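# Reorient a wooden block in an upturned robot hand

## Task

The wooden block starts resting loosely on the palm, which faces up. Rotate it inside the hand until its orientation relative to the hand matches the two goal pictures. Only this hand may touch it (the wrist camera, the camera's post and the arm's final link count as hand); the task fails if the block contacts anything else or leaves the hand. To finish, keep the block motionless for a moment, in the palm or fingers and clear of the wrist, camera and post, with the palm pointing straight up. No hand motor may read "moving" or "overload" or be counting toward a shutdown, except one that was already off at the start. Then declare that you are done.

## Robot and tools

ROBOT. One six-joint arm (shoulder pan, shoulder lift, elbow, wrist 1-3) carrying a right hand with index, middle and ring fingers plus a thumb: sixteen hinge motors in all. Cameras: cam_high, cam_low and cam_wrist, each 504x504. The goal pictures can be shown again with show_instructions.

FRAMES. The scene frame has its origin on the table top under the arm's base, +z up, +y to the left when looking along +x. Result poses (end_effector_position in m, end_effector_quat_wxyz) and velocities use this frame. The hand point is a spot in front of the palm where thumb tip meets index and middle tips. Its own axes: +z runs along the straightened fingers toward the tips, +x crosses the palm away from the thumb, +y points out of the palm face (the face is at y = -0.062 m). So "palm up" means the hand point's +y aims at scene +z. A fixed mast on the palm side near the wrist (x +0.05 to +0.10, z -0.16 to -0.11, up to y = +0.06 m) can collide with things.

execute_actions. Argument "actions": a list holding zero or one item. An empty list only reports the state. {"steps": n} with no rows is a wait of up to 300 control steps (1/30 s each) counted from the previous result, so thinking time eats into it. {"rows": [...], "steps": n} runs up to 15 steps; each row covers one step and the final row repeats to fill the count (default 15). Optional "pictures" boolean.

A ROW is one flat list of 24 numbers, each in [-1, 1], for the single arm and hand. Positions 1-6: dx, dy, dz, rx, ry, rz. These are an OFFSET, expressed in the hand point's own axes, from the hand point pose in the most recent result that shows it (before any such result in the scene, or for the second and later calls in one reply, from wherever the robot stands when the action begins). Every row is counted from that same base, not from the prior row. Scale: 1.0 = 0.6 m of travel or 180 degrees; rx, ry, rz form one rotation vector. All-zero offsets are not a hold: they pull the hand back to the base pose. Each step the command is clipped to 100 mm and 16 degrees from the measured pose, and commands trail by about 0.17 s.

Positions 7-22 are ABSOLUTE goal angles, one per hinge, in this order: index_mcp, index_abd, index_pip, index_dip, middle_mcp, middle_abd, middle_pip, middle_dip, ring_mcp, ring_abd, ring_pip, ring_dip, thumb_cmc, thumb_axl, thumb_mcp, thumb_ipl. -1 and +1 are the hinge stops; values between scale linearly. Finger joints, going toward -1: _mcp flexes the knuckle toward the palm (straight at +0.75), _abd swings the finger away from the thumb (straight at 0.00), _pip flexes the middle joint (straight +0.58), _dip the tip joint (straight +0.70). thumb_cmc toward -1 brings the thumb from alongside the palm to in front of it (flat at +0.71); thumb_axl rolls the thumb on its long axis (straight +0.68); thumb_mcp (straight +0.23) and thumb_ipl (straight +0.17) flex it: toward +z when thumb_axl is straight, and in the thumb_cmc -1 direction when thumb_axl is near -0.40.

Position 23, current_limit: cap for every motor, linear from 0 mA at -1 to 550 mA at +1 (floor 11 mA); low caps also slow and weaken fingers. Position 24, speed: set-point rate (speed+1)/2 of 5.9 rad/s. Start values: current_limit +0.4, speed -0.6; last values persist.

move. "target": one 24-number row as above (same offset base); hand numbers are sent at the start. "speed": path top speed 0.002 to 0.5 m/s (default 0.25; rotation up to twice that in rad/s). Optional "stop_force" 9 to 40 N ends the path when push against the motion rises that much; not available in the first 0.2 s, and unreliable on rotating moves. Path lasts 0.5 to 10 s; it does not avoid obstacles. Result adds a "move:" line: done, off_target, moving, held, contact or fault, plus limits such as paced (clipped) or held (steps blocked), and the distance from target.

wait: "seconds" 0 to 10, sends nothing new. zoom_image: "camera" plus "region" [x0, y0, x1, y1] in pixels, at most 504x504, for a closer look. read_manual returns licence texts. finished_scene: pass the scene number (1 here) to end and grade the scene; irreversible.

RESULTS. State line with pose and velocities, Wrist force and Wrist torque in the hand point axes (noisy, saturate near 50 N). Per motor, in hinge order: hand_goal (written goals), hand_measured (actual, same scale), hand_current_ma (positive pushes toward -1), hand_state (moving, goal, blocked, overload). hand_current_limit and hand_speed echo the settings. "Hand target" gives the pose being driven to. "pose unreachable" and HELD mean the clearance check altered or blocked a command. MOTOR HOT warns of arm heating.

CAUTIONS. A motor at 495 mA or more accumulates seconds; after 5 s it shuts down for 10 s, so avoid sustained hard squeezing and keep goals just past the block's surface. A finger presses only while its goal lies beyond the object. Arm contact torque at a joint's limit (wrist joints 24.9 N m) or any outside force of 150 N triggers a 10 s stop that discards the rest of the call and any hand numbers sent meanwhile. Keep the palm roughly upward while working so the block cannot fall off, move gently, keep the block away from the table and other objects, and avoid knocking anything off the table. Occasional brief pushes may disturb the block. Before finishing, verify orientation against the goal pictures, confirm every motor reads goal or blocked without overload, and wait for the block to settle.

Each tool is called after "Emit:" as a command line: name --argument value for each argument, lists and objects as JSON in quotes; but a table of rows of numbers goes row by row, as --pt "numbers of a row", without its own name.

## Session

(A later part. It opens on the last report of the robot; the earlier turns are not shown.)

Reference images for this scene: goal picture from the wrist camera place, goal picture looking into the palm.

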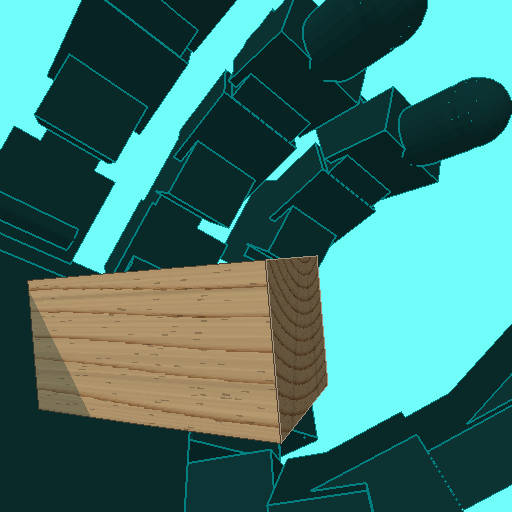

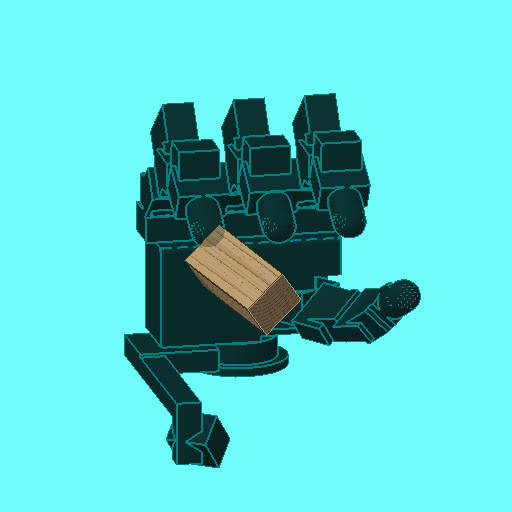

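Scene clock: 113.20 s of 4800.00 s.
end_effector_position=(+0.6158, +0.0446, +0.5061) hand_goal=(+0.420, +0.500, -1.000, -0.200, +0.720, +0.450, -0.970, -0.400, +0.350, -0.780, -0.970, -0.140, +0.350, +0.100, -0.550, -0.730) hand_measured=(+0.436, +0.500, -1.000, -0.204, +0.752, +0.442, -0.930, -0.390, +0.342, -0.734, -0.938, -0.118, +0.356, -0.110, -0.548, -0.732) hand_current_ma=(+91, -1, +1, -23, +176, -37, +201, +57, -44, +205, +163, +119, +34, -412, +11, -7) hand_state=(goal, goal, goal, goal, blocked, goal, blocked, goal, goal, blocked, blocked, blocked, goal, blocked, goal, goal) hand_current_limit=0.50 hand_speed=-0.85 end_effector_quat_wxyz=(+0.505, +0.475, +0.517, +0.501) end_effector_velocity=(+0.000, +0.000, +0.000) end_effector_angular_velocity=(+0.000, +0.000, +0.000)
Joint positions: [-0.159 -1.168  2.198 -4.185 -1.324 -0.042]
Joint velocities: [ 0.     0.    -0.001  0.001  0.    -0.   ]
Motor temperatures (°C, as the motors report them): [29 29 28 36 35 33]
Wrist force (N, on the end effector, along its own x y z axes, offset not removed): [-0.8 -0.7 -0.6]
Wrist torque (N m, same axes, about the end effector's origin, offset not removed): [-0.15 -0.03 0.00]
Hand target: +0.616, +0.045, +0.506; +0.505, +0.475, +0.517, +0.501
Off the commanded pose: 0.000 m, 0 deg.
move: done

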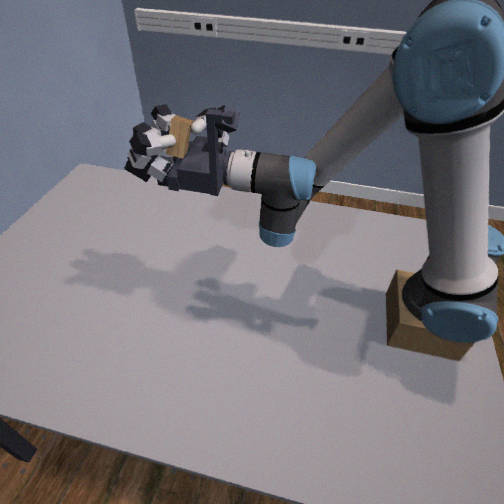

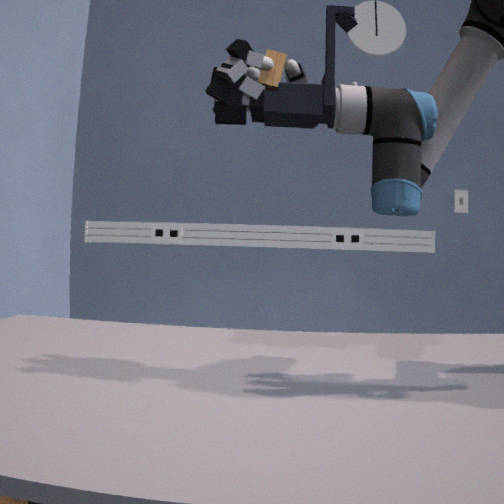

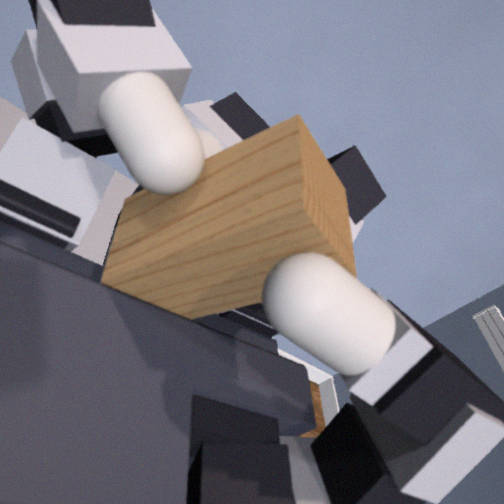

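Emit:
move --target '[0,0,0,0,0,0,0.65,0.4,-1,-0.2,0.8,0.65,-0.93,-0.4,0.15,-0.7,-0.9,-0.05,0.52,0.05,-0.55,-0.73,0.5,-0.92]'

Emit:
zoom_image --camera "cam_high" --region '[110,70,270,200]'

Scene clock: 118.60 s of 4800.00 s.
end_effector_position=(+0.6158, +0.0446, +0.5061) hand_goal=(+0.650, +0.400, -1.000, -0.200, +0.800, +0.650, -0.930, -0.400, +0.150, -0.700, -0.900, -0.050, +0.520, +0.050, -0.550, -0.730) hand_measured=(+0.654, +0.404, -1.000, -0.204, +0.806, +0.646, -0.928, -0.398, +0.162, -0.704, -0.906, -0.054, +0.520, +0.050, -0.550, -0.730) hand_current_ma=(+27, +14, +1, -22, +32, -15, +10, +11, +64, -16, -29, -19, +5, +3, +0, -7) hand_state=(goal, goal, goal, goal, goal, goal, goal, goal, goal, goal, goal, goal, goal, goal, goal, goal) hand_current_limit=0.50 hand_speed=-0.92 end_effector_quat_wxyz=(+0.505, +0.475, +0.517, +0.501) end_effector_velocity=(+0.000, -0.001, -0.001) end_effector_angular_velocity=(+0.001, +0.002, -0.001)
Joint positions: [-0.159 -1.168  2.198 -4.185 -1.324 -0.042]
Joint velocities: [-0.001  0.     0.     0.001 -0.     0.   ]
Motor temperatures (°C, as the motors report them): [29 29 28 36 35 33]
Wrist force (N, on the end effector, along its own x y z axes, offset not removed): [-3.5 0.1 -0.9]
Wrist torque (N m, same axes, about the end effector's origin, offset not removed): [-0.01 0.32 -0.14]
Hand target: +0.616, +0.045, +0.506; +0.505, +0.475, +0.517, +0.501
Off the commanded pose: 0.000 m, 0 deg.
After step 90, 0.93 s passed at rest.
move: done

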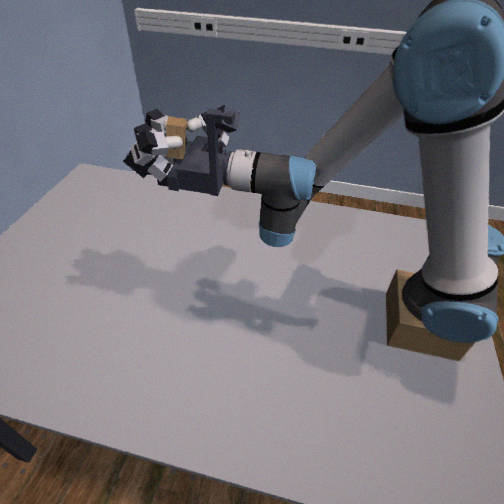

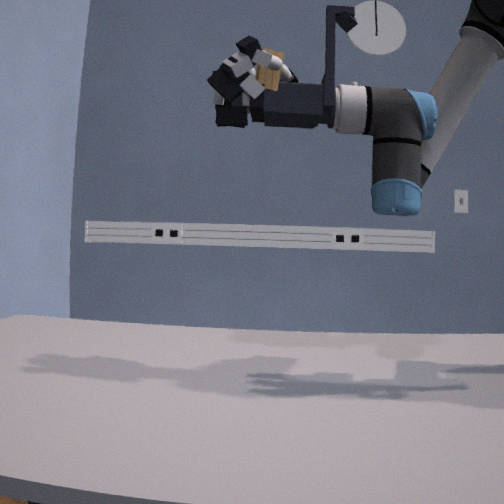

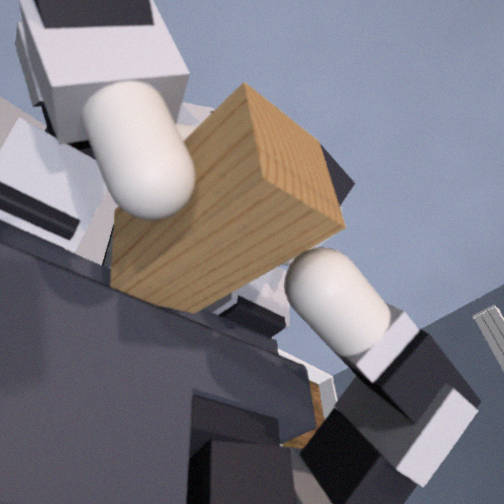

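Region (110, 70, 270, 200) of cam_high's 504x504 image, scaled by 3.150, with more detail than that image has; it fills the top 410 rows of this view, and the rest is white.

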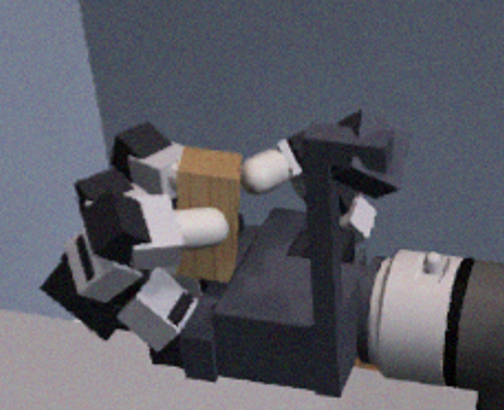

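Emit:
move --target '[0,0,0,0,0,0,0.8,0.4,-1,-0.3,0.8,0.5,-0.93,-0.4,0.05,-1,-1,-0.2,0.6,0.05,-0.55,-0.73,0.5,-0.92]'

Emit:
zoom_image --camera "cam_high" --region '[110,70,270,200]'

Scene clock: 123.93 s of 4800.00 s.
end_effector_position=(+0.6158, +0.0446, +0.5061) hand_goal=(+0.800, +0.400, -1.000, -0.300, +0.800, +0.500, -0.930, -0.400, +0.050, -1.000, -1.000, -0.200, +0.600, +0.050, -0.550, -0.730) hand_measured=(+0.812, +0.400, -0.998, -0.300, +0.806, +0.504, -0.928, -0.398, +0.048, -0.974, -0.992, -0.196, +0.604, +0.050, -0.550, -0.730) hand_current_ma=(+65, +1, +12, +2, +36, +14, +10, +11, -9, +111, +39, +20, +18, +6, +0, -7) hand_state=(goal, goal, goal, goal, goal, goal, goal, goal, goal, blocked, goal, goal, goal, goal, goal, goal) hand_current_limit=0.50 hand_speed=-0.92 end_effector_quat_wxyz=(+0.505, +0.475, +0.517, +0.501) end_effector_velocity=(-0.000, -0.000, +0.000) end_effector_angular_velocity=(+0.001, -0.000, -0.000)
Joint positions: [-0.159 -1.168  2.198 -4.185 -1.324 -0.042]
Joint velocities: [-0.001 -0.001  0.001 -0.     0.     0.001]
Motor temperatures (°C, as the motors report them): [29 29 28 36 35 33]
Wrist force (N, on the end effector, along its own x y z axes, offset not removed): [-2.0 -0.1 -0.7]
Wrist torque (N m, same axes, about the end effector's origin, offset not removed): [-0.01 0.09 -0.03]
Hand target: +0.616, +0.045, +0.506; +0.505, +0.475, +0.517, +0.501
Off the commanded pose: 0.000 m, 0 deg.
After step 90, 0.77 s passed at rest.
move: done

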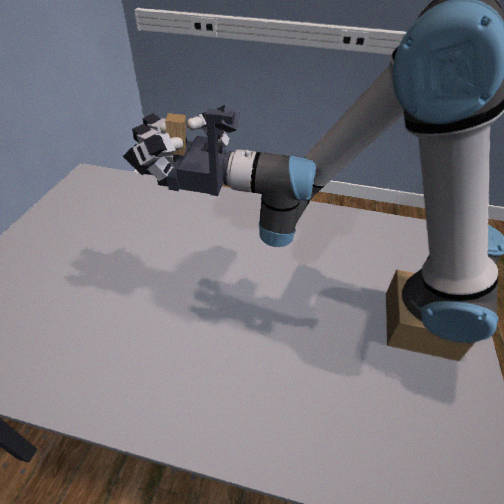

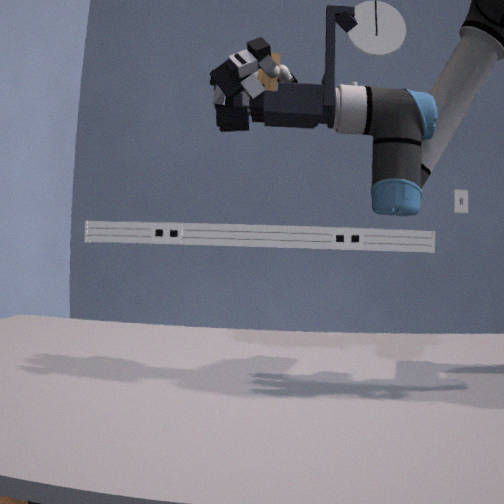

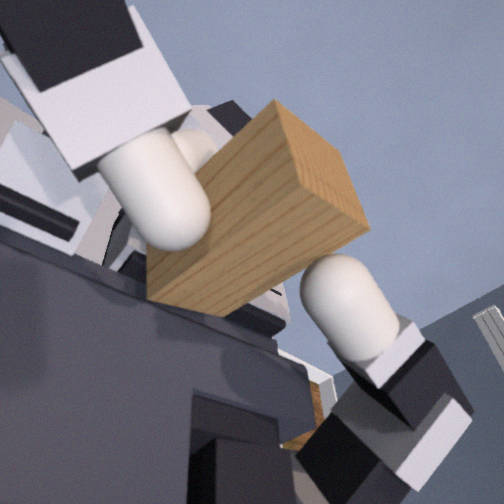

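Region (110, 70, 270, 200) of cam_high's 504x504 image, scaled by 3.150, with more detail than that image has; it fills the top 410 rows of this view, and the rest is white.

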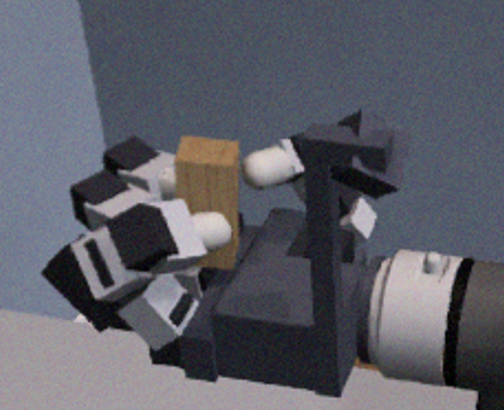

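Emit:
move --target '[0,0,0,0,0,0,0.8,0.4,-1,-0.3,0.97,0.15,-0.45,-0.7,0.05,-1,-1,-0.2,0.55,0.15,-0.55,-0.73,0.5,-0.85]'

Emit:
move --target '[0,0,0,0,0,0,0.95,0.3,-0.85,-0.4,0.5,0,-0.45,-0.7,-0.05,-0.85,-0.95,-0.1,0.55,0.15,-0.55,-0.73,0.5,-0.9]'

Emit:
zoom_image --camera "cam_high" --region '[110,70,270,200]'

Scene clock: 134.77 s of 4800.00 s.
end_effector_position=(+0.6158, +0.0446, +0.5061) hand_goal=(+0.800, +0.400, -1.000, -0.300, +0.970, +0.150, -0.450, -0.700, +0.050, -1.000, -1.000, -0.200, +0.550, +0.150, -0.550, -0.730) hand_measured=(+0.812, +0.400, -0.998, -0.300, +0.978, +0.152, -0.452, -0.698, +0.050, -0.998, -0.998, -0.198, +0.560, +0.152, -0.550, -0.730) hand_current_ma=(+67, +0, +9, +0, +41, +13, -9, +11, +5, +13, +6, +12, +56, +7, +0, -7) hand_state=(goal, goal, goal, goal, goal, goal, goal, goal, goal, goal, goal, goal, goal, goal, goal, goal) hand_current_limit=0.50 hand_speed=-0.85 end_effector_quat_wxyz=(+0.505, +0.475, +0.517, +0.501) end_effector_velocity=(+0.000, +0.000, -0.000) end_effector_angular_velocity=(+0.000, +0.001, +0.000)
Joint positions: [-0.159 -1.168  2.198 -4.185 -1.324 -0.042]
Joint velocities: [ 0.001  0.     0.     0.001 -0.    -0.   ]
Motor temperatures (°C, as the motors report them): [29 29 28 36 35 33]
Wrist force (N, on the end effector, along its own x y z axes, offset not removed): [-1.2 -0.8 0.2]
Wrist torque (N m, same axes, about the end effector's origin, offset not removed): [-0.15 -0.05 0.02]
Hand target: +0.616, +0.045, +0.506; +0.505, +0.475, +0.517, +0.501
Off the commanded pose: 0.000 m, 0 deg.
After step 90, 6.27 s passed at rest.
move: done

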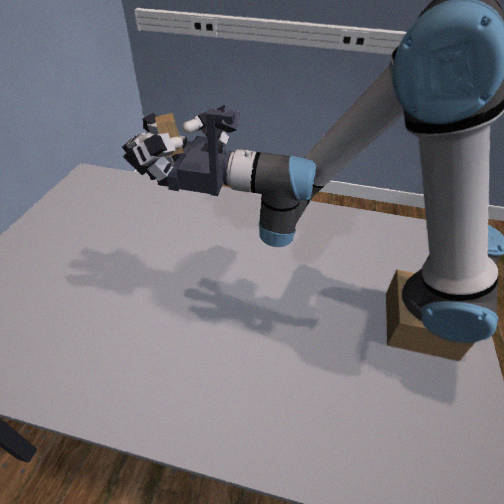

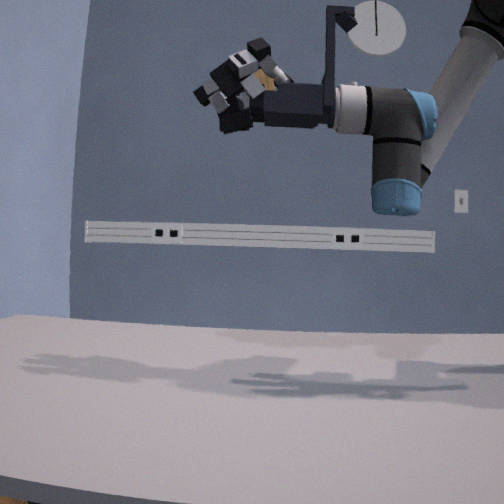

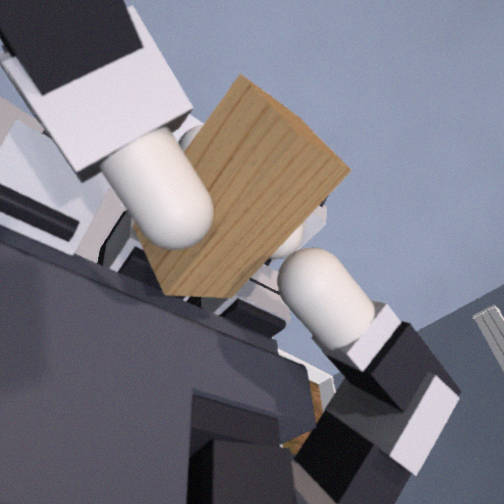

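Scene clock: 137.00 s of 4800.00 s.
end_effector_position=(+0.6158, +0.0446, +0.5061) hand_goal=(+0.950, +0.300, -0.850, -0.400, +0.500, +0.000, -0.450, -0.700, -0.050, -0.850, -0.950, -0.100, +0.550, +0.150, -0.550, -0.730) hand_measured=(+0.956, +0.302, -0.852, -0.398, +0.564, +0.004, -0.440, -0.700, -0.042, -0.856, -0.956, -0.104, +0.562, +0.144, -0.548, -0.736) hand_current_ma=(+32, +13, -15, +12, +343, +13, +48, -4, +44, -23, -33, -18, +61, -46, +11, -36) hand_state=(goal, goal, goal, goal, blocked, goal, goal, goal, goal, goal, goal, goal, goal, goal, goal, goal) hand_current_limit=0.50 hand_speed=-0.90 end_effector_quat_wxyz=(+0.505, +0.475, +0.517, +0.501) end_effector_velocity=(+0.000, -0.000, -0.000) end_effector_angular_velocity=(-0.000, +0.000, -0.001)
Joint positions: [-0.159 -1.168  2.198 -4.185 -1.324 -0.042]
Joint velocities: [-0.001 -0.     0.     0.    -0.    -0.   ]
Motor temperatures (°C, as the motors report them): [29 29 28 36 35 33]
Wrist force (N, on the end effector, along its own x y z axes, offset not removed): [-1.0 -1.2 0.1]
Wrist torque (N m, same axes, about the end effector's origin, offset not removed): [-0.24 -0.03 -0.02]
Hand target: +0.616, +0.045, +0.506; +0.505, +0.475, +0.517, +0.501
Off the commanded pose: 0.000 m, 0 deg.
move: done

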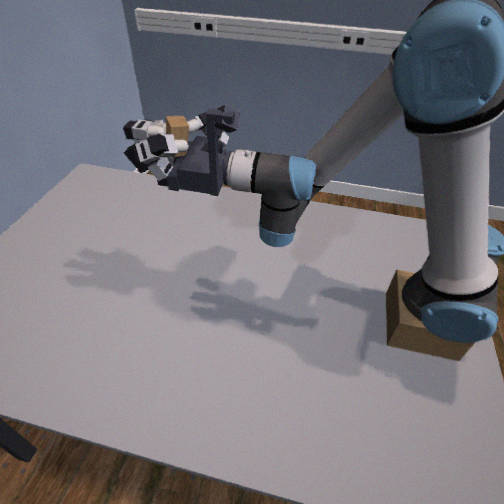

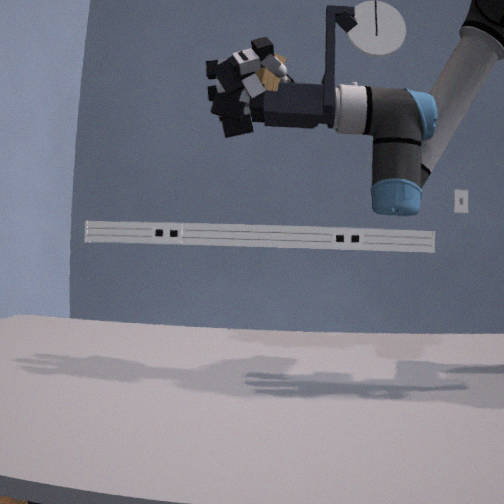

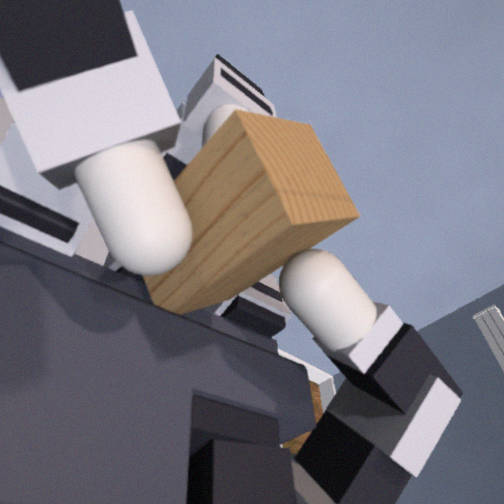

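Region (110, 70, 270, 200) of cam_high's 504x504 image, scaled by 3.150, with more detail than that image has; it fills the top 410 rows of this view, and the rest is white.

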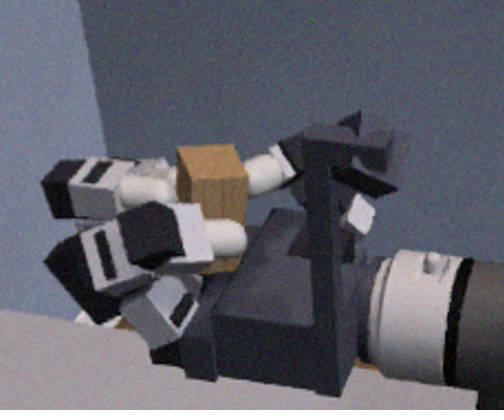

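Emit:
move --target '[0,0,0,0,0,0,0.95,0,-0.85,-0.4,0.55,-0.4,-0.65,-0.5,0.3,-0.5,-0.7,0.1,0.78,0.12,-0.55,-0.8,0.5,-0.92]'

Emit:
zoom_image --camera "cam_high" --region '[110,70,270,200]'

Scene clock: 142.90 s of 4800.00 s.
end_effector_position=(+0.6158, +0.0446, +0.5061) hand_goal=(+0.950, +0.000, -0.850, -0.400, +0.550, -0.400, -0.650, -0.500, +0.300, -0.500, -0.700, +0.100, +0.780, +0.120, -0.550, -0.800) hand_measured=(+0.956, +0.004, -0.852, -0.398, +0.568, -0.392, -0.628, -0.498, +0.304, -0.506, -0.706, +0.096, +0.790, +0.118, -0.548, -0.804) hand_current_ma=(+32, +14, -14, +12, +99, +32, +106, +7, +20, -23, -29, -20, +50, -10, +18, -30) hand_state=(goal, goal, goal, goal, goal, goal, blocked, goal, goal, goal, goal, goal, goal, goal, goal, goal) hand_current_limit=0.50 hand_speed=-0.92 end_effector_quat_wxyz=(+0.505, +0.475, +0.517, +0.501) end_effector_velocity=(-0.000, +0.001, +0.000) end_effector_angular_velocity=(+0.000, -0.000, +0.001)
Joint positions: [-0.159 -1.168  2.198 -4.185 -1.324 -0.042]
Joint velocities: [ 0.001 -0.    -0.    -0.    -0.     0.   ]
Motor temperatures (°C, as the motors report them): [29 29 28 36 35 33]
Wrist force (N, on the end effector, along its own x y z axes, offset not removed): [-2.2 -1.1 0.3]
Wrist torque (N m, same axes, about the end effector's origin, offset not removed): [-0.18 0.14 -0.09]
Hand target: +0.616, +0.045, +0.506; +0.505, +0.475, +0.517, +0.501
Off the commanded pose: 0.000 m, 0 deg.
After step 90, 0.77 s passed at rest.
move: done

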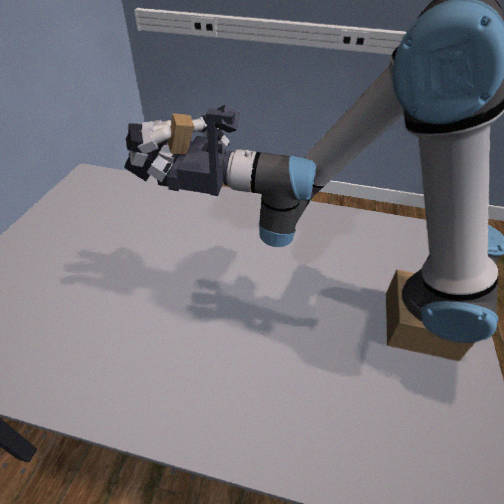

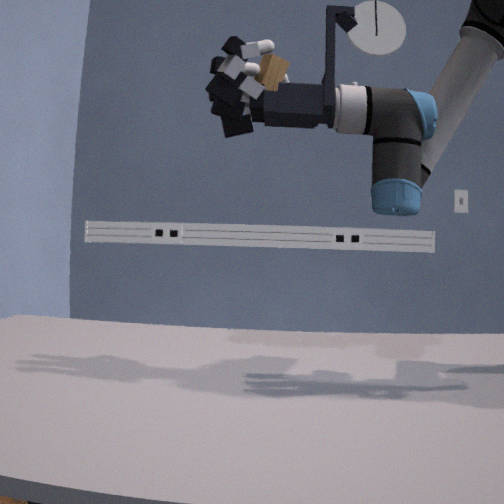

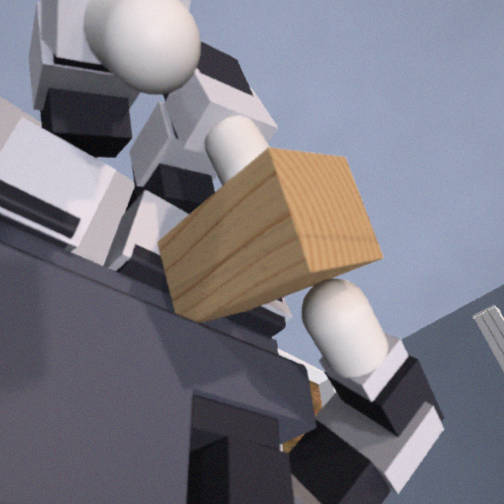

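Region (110, 70, 270, 200) of cam_high's 504x504 image, scaled by 3.150, with more detail than that image has; it fills the top 410 rows of this view, and the rest is white.

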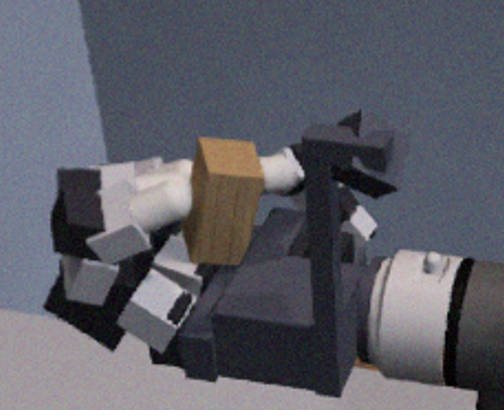

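Emit:
move --target '[0,0,0,0,0,0,0.75,-0.2,-0.7,-0.4,0.52,-0.9,-0.85,-0.3,0.35,-0.5,-0.3,0.1,0.78,0.22,-0.42,-0.9,0.5,-0.93]'

Scene clock: 156.03 s of 4800.00 s.
end_effector_position=(+0.6158, +0.0446, +0.5061) hand_goal=(+0.750, -0.200, -0.700, -0.400, +0.520, -0.900, -0.850, -0.300, +0.350, -0.500, -0.300, +0.100, +0.780, +0.220, -0.420, -0.900) hand_measured=(+0.770, -0.196, -0.702, -0.398, +0.568, -0.868, -0.774, -0.296, +0.356, -0.506, -0.302, +0.096, +0.810, +0.186, -0.394, -0.904) hand_current_ma=(+110, +14, -14, +12, +259, +142, +387, +25, +29, -23, -15, -18, +167, -234, +167, -31) hand_state=(goal, goal, goal, goal, blocked, blocked, blocked, goal, goal, goal, goal, goal, blocked, blocked, blocked, goal) hand_current_limit=0.50 hand_speed=-0.93 end_effector_quat_wxyz=(+0.505, +0.475, +0.517, +0.501) end_effector_velocity=(-0.000, +0.000, -0.001) end_effector_angular_velocity=(+0.000, +0.002, +0.000)
Joint positions: [-0.159 -1.168  2.198 -4.185 -1.324 -0.042]
Joint velocities: [ 0.     0.     0.001  0.    -0.    -0.   ]
Motor temperatures (°C, as the motors report them): [29 29 28 36 35 33]
Wrist force (N, on the end effector, along its own x y z axes, offset not removed): [-1.7 -1.3 -1.8]
Wrist torque (N m, same axes, about the end effector's origin, offset not removed): [-0.08 0.06 -0.08]
Hand target: +0.616, +0.045, +0.506; +0.505, +0.475, +0.517, +0.501
Off the commanded pose: 0.000 m, 0 deg.
After step 90, 7.43 s passed at rest.
move: done

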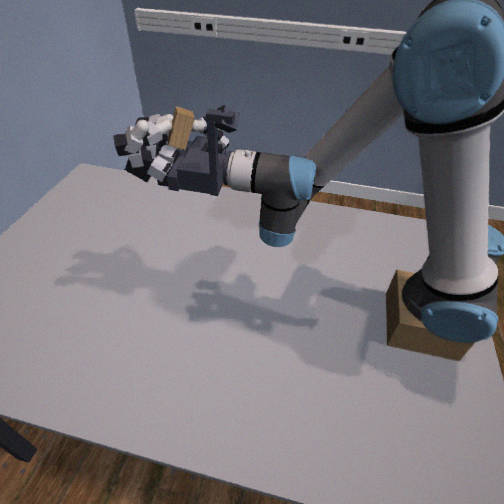

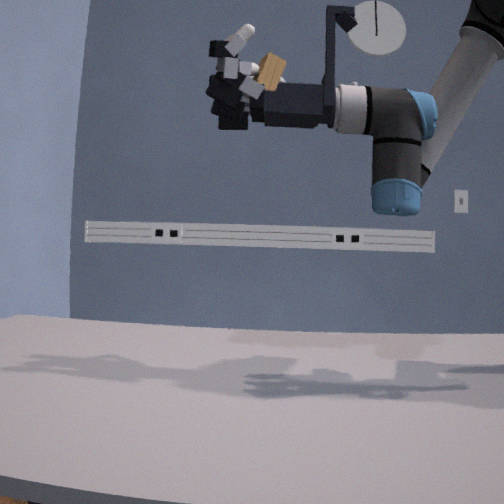

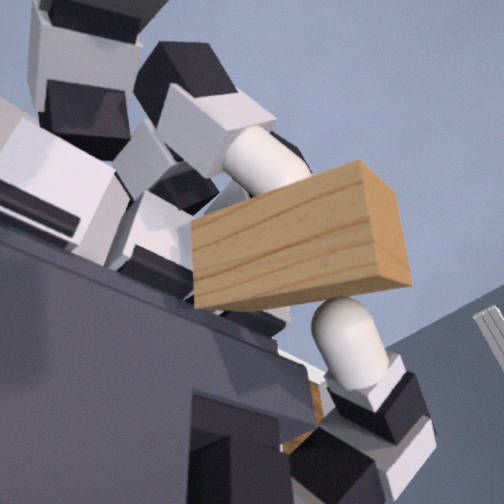

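Emit:
move --target '[0,0,0,0,0,0,0.75,-0.2,-0.7,-0.4,0.5,-0.85,-0.85,-0.25,0.35,-0.5,-0.3,0.1,0.95,0.2,-0.32,-1,0.5,-0.93]'

Scene clock: 161.13 s of 4800.00 s.
end_effector_position=(+0.6158, +0.0446, +0.5061) hand_goal=(+0.750, -0.200, -0.700, -0.400, +0.500, -0.850, -0.850, -0.250, +0.350, -0.500, -0.300, +0.100, +0.950, +0.200, -0.320, -1.000) hand_measured=(+0.770, -0.198, -0.702, -0.398, +0.518, -0.852, -0.848, -0.248, +0.356, -0.506, -0.302, +0.096, +0.954, +0.200, -0.320, -0.998) hand_current_ma=(+107, +14, -14, +11, +101, -10, +10, +11, +31, -23, -13, -18, +22, +5, -3, +9) hand_state=(goal, goal, goal, goal, goal, goal, goal, goal, goal, goal, goal, goal, goal, goal, goal, goal) hand_current_limit=0.50 hand_speed=-0.93 end_effector_quat_wxyz=(+0.505, +0.475, +0.517, +0.501) end_effector_velocity=(-0.000, +0.001, -0.000) end_effector_angular_velocity=(-0.000, +0.000, +0.001)
Joint positions: [-0.159 -1.168  2.198 -4.185 -1.324 -0.042]
Joint velocities: [ 0.001 -0.     0.001 -0.001  0.    -0.   ]
Motor temperatures (°C, as the motors report them): [29 29 28 36 35 33]
Wrist force (N, on the end effector, along its own x y z axes, offset not removed): [-0.7 -0.2 -1.2]
Wrist torque (N m, same axes, about the end effector's origin, offset not removed): [-0.01 -0.07 0.15]
Hand target: +0.616, +0.045, +0.506; +0.505, +0.475, +0.517, +0.501
Off the commanded pose: 0.000 m, 0 deg.
After step 90, 0.87 s passed at rest.
move: done

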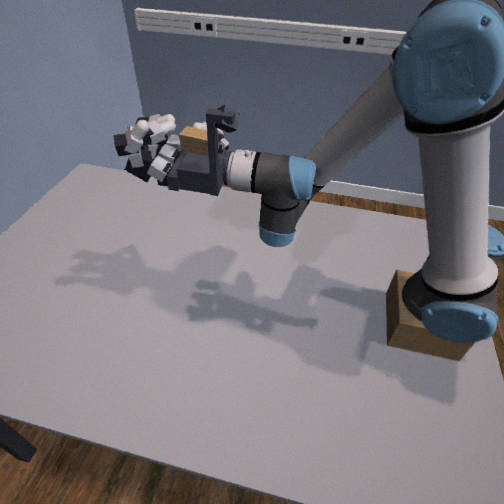

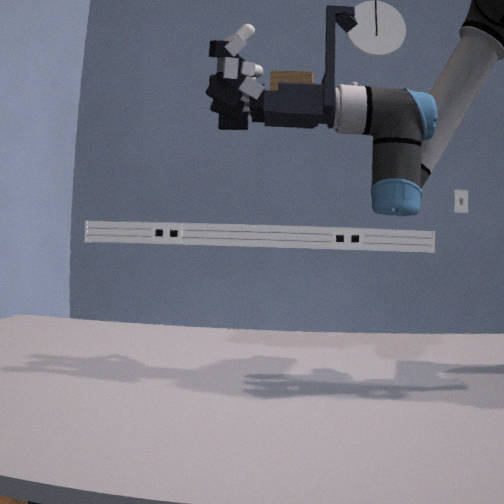

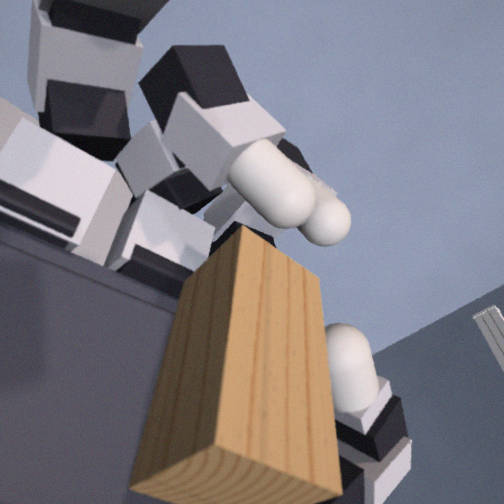

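Emit:
move --target '[0,0,0,0,0,0,0.75,0,-0.7,-0.4,0.13,0,-0.3,0,0.35,-0.5,-0.3,0.1,0.35,0.22,-0.57,-0.72,0.5,-0.8]'

Emit:
move --target '[0,0,0,0,0,0,0.75,0,-0.7,-0.4,0.13,0,-0.9,-0.05,0.35,-0.5,-0.3,0.1,0.6,0,-0.5,-0.75,0.3,-0.8]'

Emit:
move --target '[0,0,0,0,0,0,0.75,0,-0.7,-0.4,0.42,0,-0.95,-0.3,0.35,-0.5,-0.3,0.1,0.6,-0.3,-0.5,-0.75,0.3,-0.88]'

Scene clock: 168.77 s of 4800.00 s.
end_effector_position=(+0.6158, +0.0446, +0.5061) hand_goal=(+0.750, +0.000, -0.700, -0.400, +0.130, +0.000, -0.300, +0.000, +0.350, -0.500, -0.300, +0.100, +0.350, +0.220, -0.570, -0.720) hand_measured=(+0.770, -0.004, -0.702, -0.398, +0.146, -0.004, -0.306, -0.004, +0.356, -0.506, -0.302, +0.096, +0.358, +0.222, -0.570, -0.724) hand_current_ma=(+107, -15, -14, +11, +83, -16, -26, -20, +31, -23, -13, -18, +48, +16, +5, -24) hand_state=(goal, goal, goal, goal, goal, goal, goal, goal, goal, goal, goal, goal, goal, goal, goal, goal) hand_current_limit=0.50 hand_speed=-0.80 end_effector_quat_wxyz=(+0.505, +0.475, +0.517, +0.501) end_effector_velocity=(-0.000, +0.000, +0.001) end_effector_angular_velocity=(-0.001, -0.002, +0.000)
Joint positions: [-0.159 -1.168  2.198 -4.185 -1.324 -0.042]
Joint velocities: [ 0.    -0.    -0.001 -0.001  0.    -0.   ]
Motor temperatures (°C, as the motors report them): [29 29 28 36 35 33]
Wrist force (N, on the end effector, along its own x y z axes, offset not removed): [-1.5 -0.3 0.0]
Wrist torque (N m, same axes, about the end effector's origin, offset not removed): [-0.08 -0.02 0.02]
Hand target: +0.616, +0.045, +0.506; +0.505, +0.475, +0.517, +0.501
Off the commanded pose: 0.000 m, 0 deg.
After step 90, 2.83 s passed at rest.
move: done

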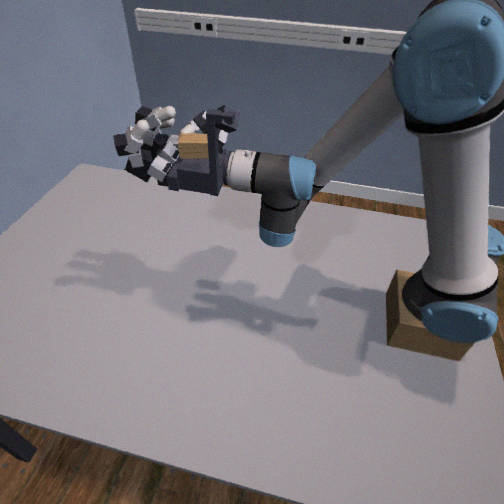

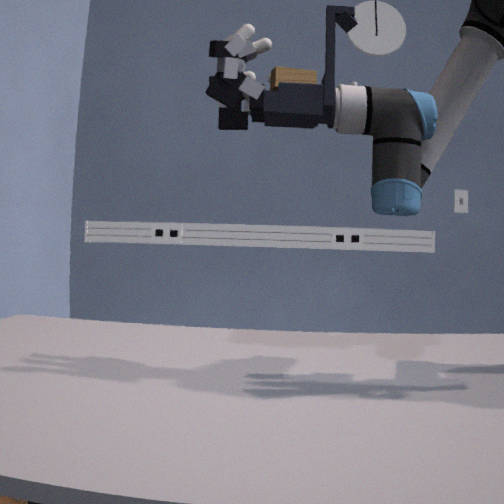

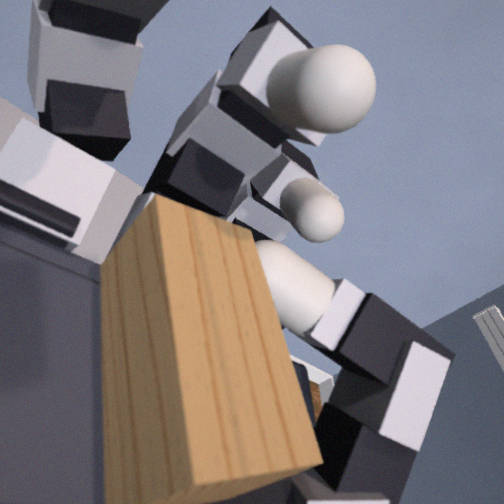

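Scene clock: 170.07 s of 4800.00 s.
end_effector_position=(+0.6158, +0.0446, +0.5061) hand_goal=(+0.750, +0.000, -0.700, -0.400, +0.130, +0.000, -0.900, -0.050, +0.350, -0.500, -0.300, +0.100, +0.600, +0.000, -0.500, -0.750) hand_measured=(+0.770, -0.004, -0.702, -0.398, +0.150, -0.004, -0.762, -0.036, +0.356, -0.506, -0.302, +0.096, +0.602, +0.006, -0.504, -0.750) hand_current_ma=(+107, -15, -14, +11, +108, -15, +357, +74, +31, -23, -13, -18, +9, +48, -21, +5) hand_state=(goal, goal, goal, goal, blocked, goal, blocked, goal, goal, goal, goal, goal, goal, goal, goal, goal) hand_current_limit=0.30 hand_speed=-0.80 end_effector_quat_wxyz=(+0.505, +0.475, +0.517, +0.501) end_effector_velocity=(+0.000, -0.000, +0.000) end_effector_angular_velocity=(+0.000, +0.000, -0.001)
Joint positions: [-0.159 -1.168  2.198 -4.185 -1.324 -0.042]
Joint velocities: [-0.001 -0.     0.     0.001 -0.     0.   ]
Motor temperatures (°C, as the motors report them): [29 29 28 36 35 33]
Wrist force (N, on the end effector, along its own x y z axes, offset not removed): [-2.7 -0.2 -0.9]
Wrist torque (N m, same axes, about the end effector's origin, offset not removed): [-0.05 0.27 -0.19]
Hand target: +0.616, +0.045, +0.506; +0.505, +0.475, +0.517, +0.501
Off the commanded pose: 0.000 m, 0 deg.
move: done

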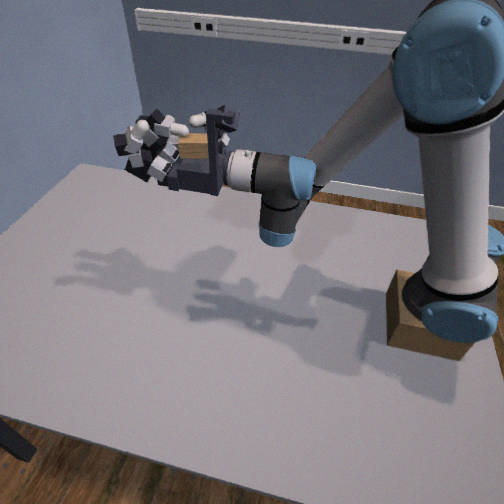

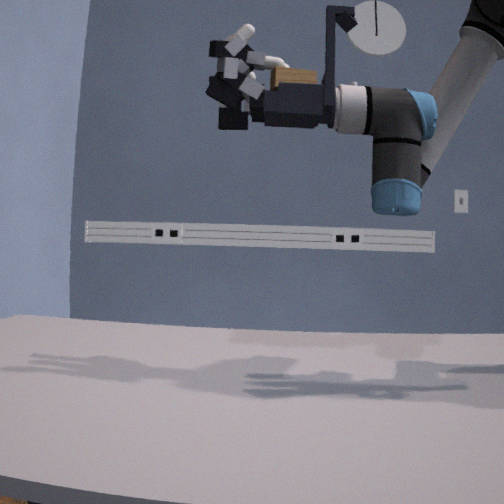

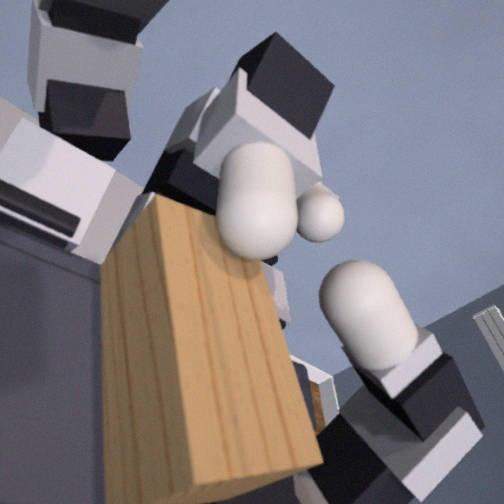

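Scene clock: 171.57 s of 4800.00 s.
end_effector_position=(+0.6158, +0.0446, +0.5061) hand_goal=(+0.750, +0.000, -0.700, -0.400, +0.420, +0.000, -0.950, -0.300, +0.350, -0.500, -0.300, +0.100, +0.600, -0.300, -0.500, -0.750) hand_measured=(+0.770, -0.004, -0.702, -0.398, +0.442, -0.004, -0.800, -0.270, +0.356, -0.506, -0.302, +0.096, +0.602, -0.296, -0.504, -0.750) hand_current_ma=(+107, -15, -14, +11, +119, -15, +357, +159, +31, -23, -13, -18, +9, +23, -21, +4) hand_state=(goal, goal, goal, goal, blocked, goal, blocked, blocked, goal, goal, goal, goal, goal, goal, goal, goal) hand_current_limit=0.30 hand_speed=-0.88 end_effector_quat_wxyz=(+0.505, +0.475, +0.517, +0.501) end_effector_velocity=(+0.000, -0.001, +0.001) end_effector_angular_velocity=(+0.000, -0.002, -0.001)
Joint positions: [-0.159 -1.168  2.198 -4.185 -1.324 -0.042]
Joint velocities: [-0.001 -0.    -0.002 -0.001  0.     0.001]
Motor temperatures (°C, as the motors report them): [29 29 28 36 35 33]
Wrist force (N, on the end effector, along its own x y z axes, offset not removed): [-2.6 -1.3 -0.3]
Wrist torque (N m, same axes, about the end effector's origin, offset not removed): [-0.23 0.27 -0.16]
Hand target: +0.616, +0.045, +0.506; +0.505, +0.475, +0.517, +0.501
Off the commanded pose: 0.000 m, 0 deg.
move: done

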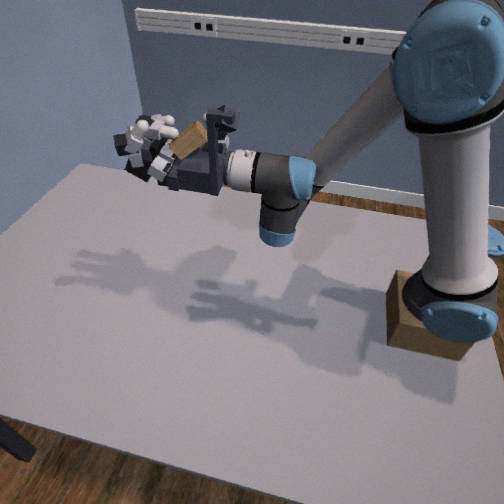

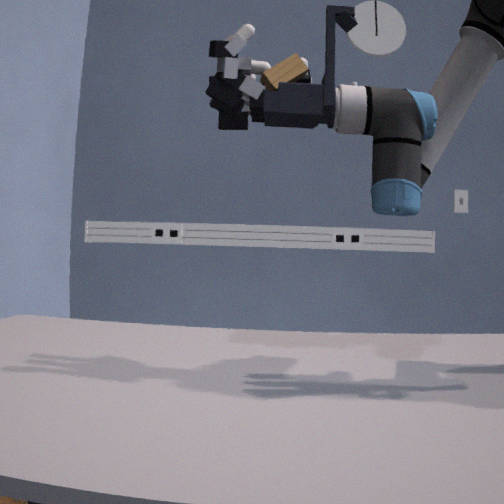

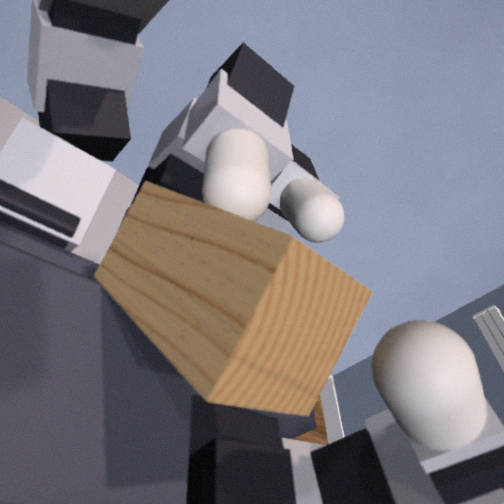

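Continue the drag, with abd + for spin.

Emit:
move --target '[0,0,0,0,0,0,0.85,0,-0.7,-0.4,0.68,0.3,-1,-0.4,0.35,-0.5,-0.3,0.1,0.6,-0.3,-0.5,-0.85,0.4,-0.9]'

Scene clock: 175.67 s of 4800.00 s.
end_effector_position=(+0.6158, +0.0446, +0.5061) hand_goal=(+0.850, +0.000, -0.700, -0.400, +0.680, +0.300, -1.000, -0.400, +0.350, -0.500, -0.300, +0.100, +0.600, -0.300, -0.500, -0.850) hand_measured=(+0.856, -0.004, -0.702, -0.398, +0.698, +0.298, -0.916, -0.374, +0.356, -0.506, -0.302, +0.096, +0.602, -0.296, -0.504, -0.850) hand_current_ma=(+35, -15, -13, +11, +95, -9, +385, +133, +31, -23, -13, -18, +9, +22, -21, +3) hand_state=(goal, goal, goal, goal, goal, goal, blocked, blocked, goal, goal, goal, goal, goal, goal, goal, goal) hand_current_limit=0.40 hand_speed=-0.90 end_effector_quat_wxyz=(+0.505, +0.475, +0.517, +0.501) end_effector_velocity=(+0.000, -0.000, +0.000) end_effector_angular_velocity=(-0.001, -0.000, -0.001)
Joint positions: [-0.159 -1.168  2.198 -4.185 -1.324 -0.042]
Joint velocities: [-0.001  0.    -0.     0.     0.    -0.001]
Motor temperatures (°C, as the motors report them): [29 29 28 36 35 33]
Wrist force (N, on the end effector, along its own x y z axes, offset not removed): [-1.7 -1.2 -1.2]
Wrist torque (N m, same axes, about the end effector's origin, offset not removed): [-0.10 0.09 -0.05]
Hand target: +0.616, +0.045, +0.506; +0.505, +0.475, +0.517, +0.501
Off the commanded pose: 0.000 m, 0 deg.
move: done

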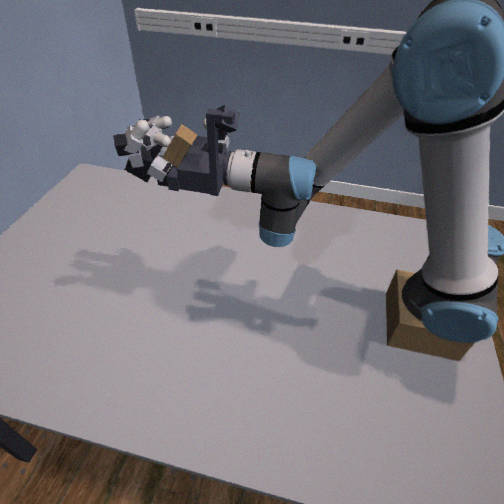

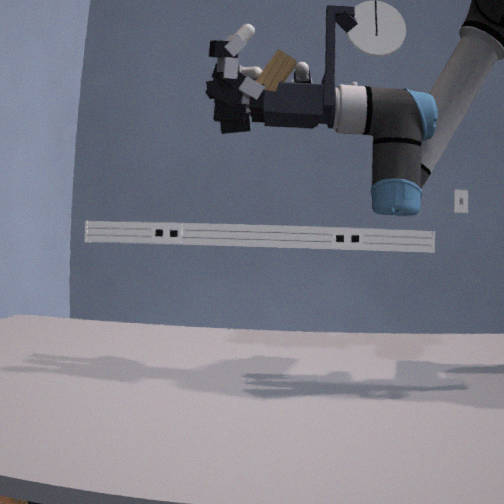

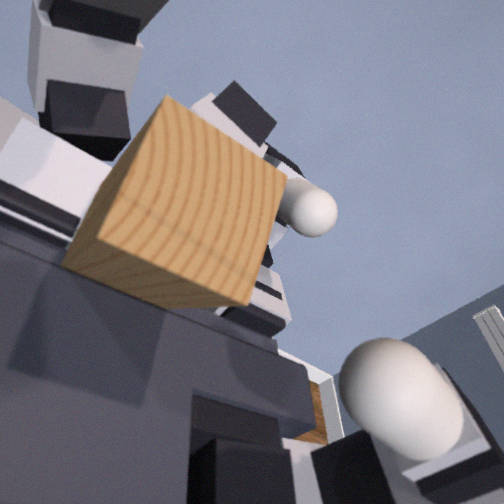

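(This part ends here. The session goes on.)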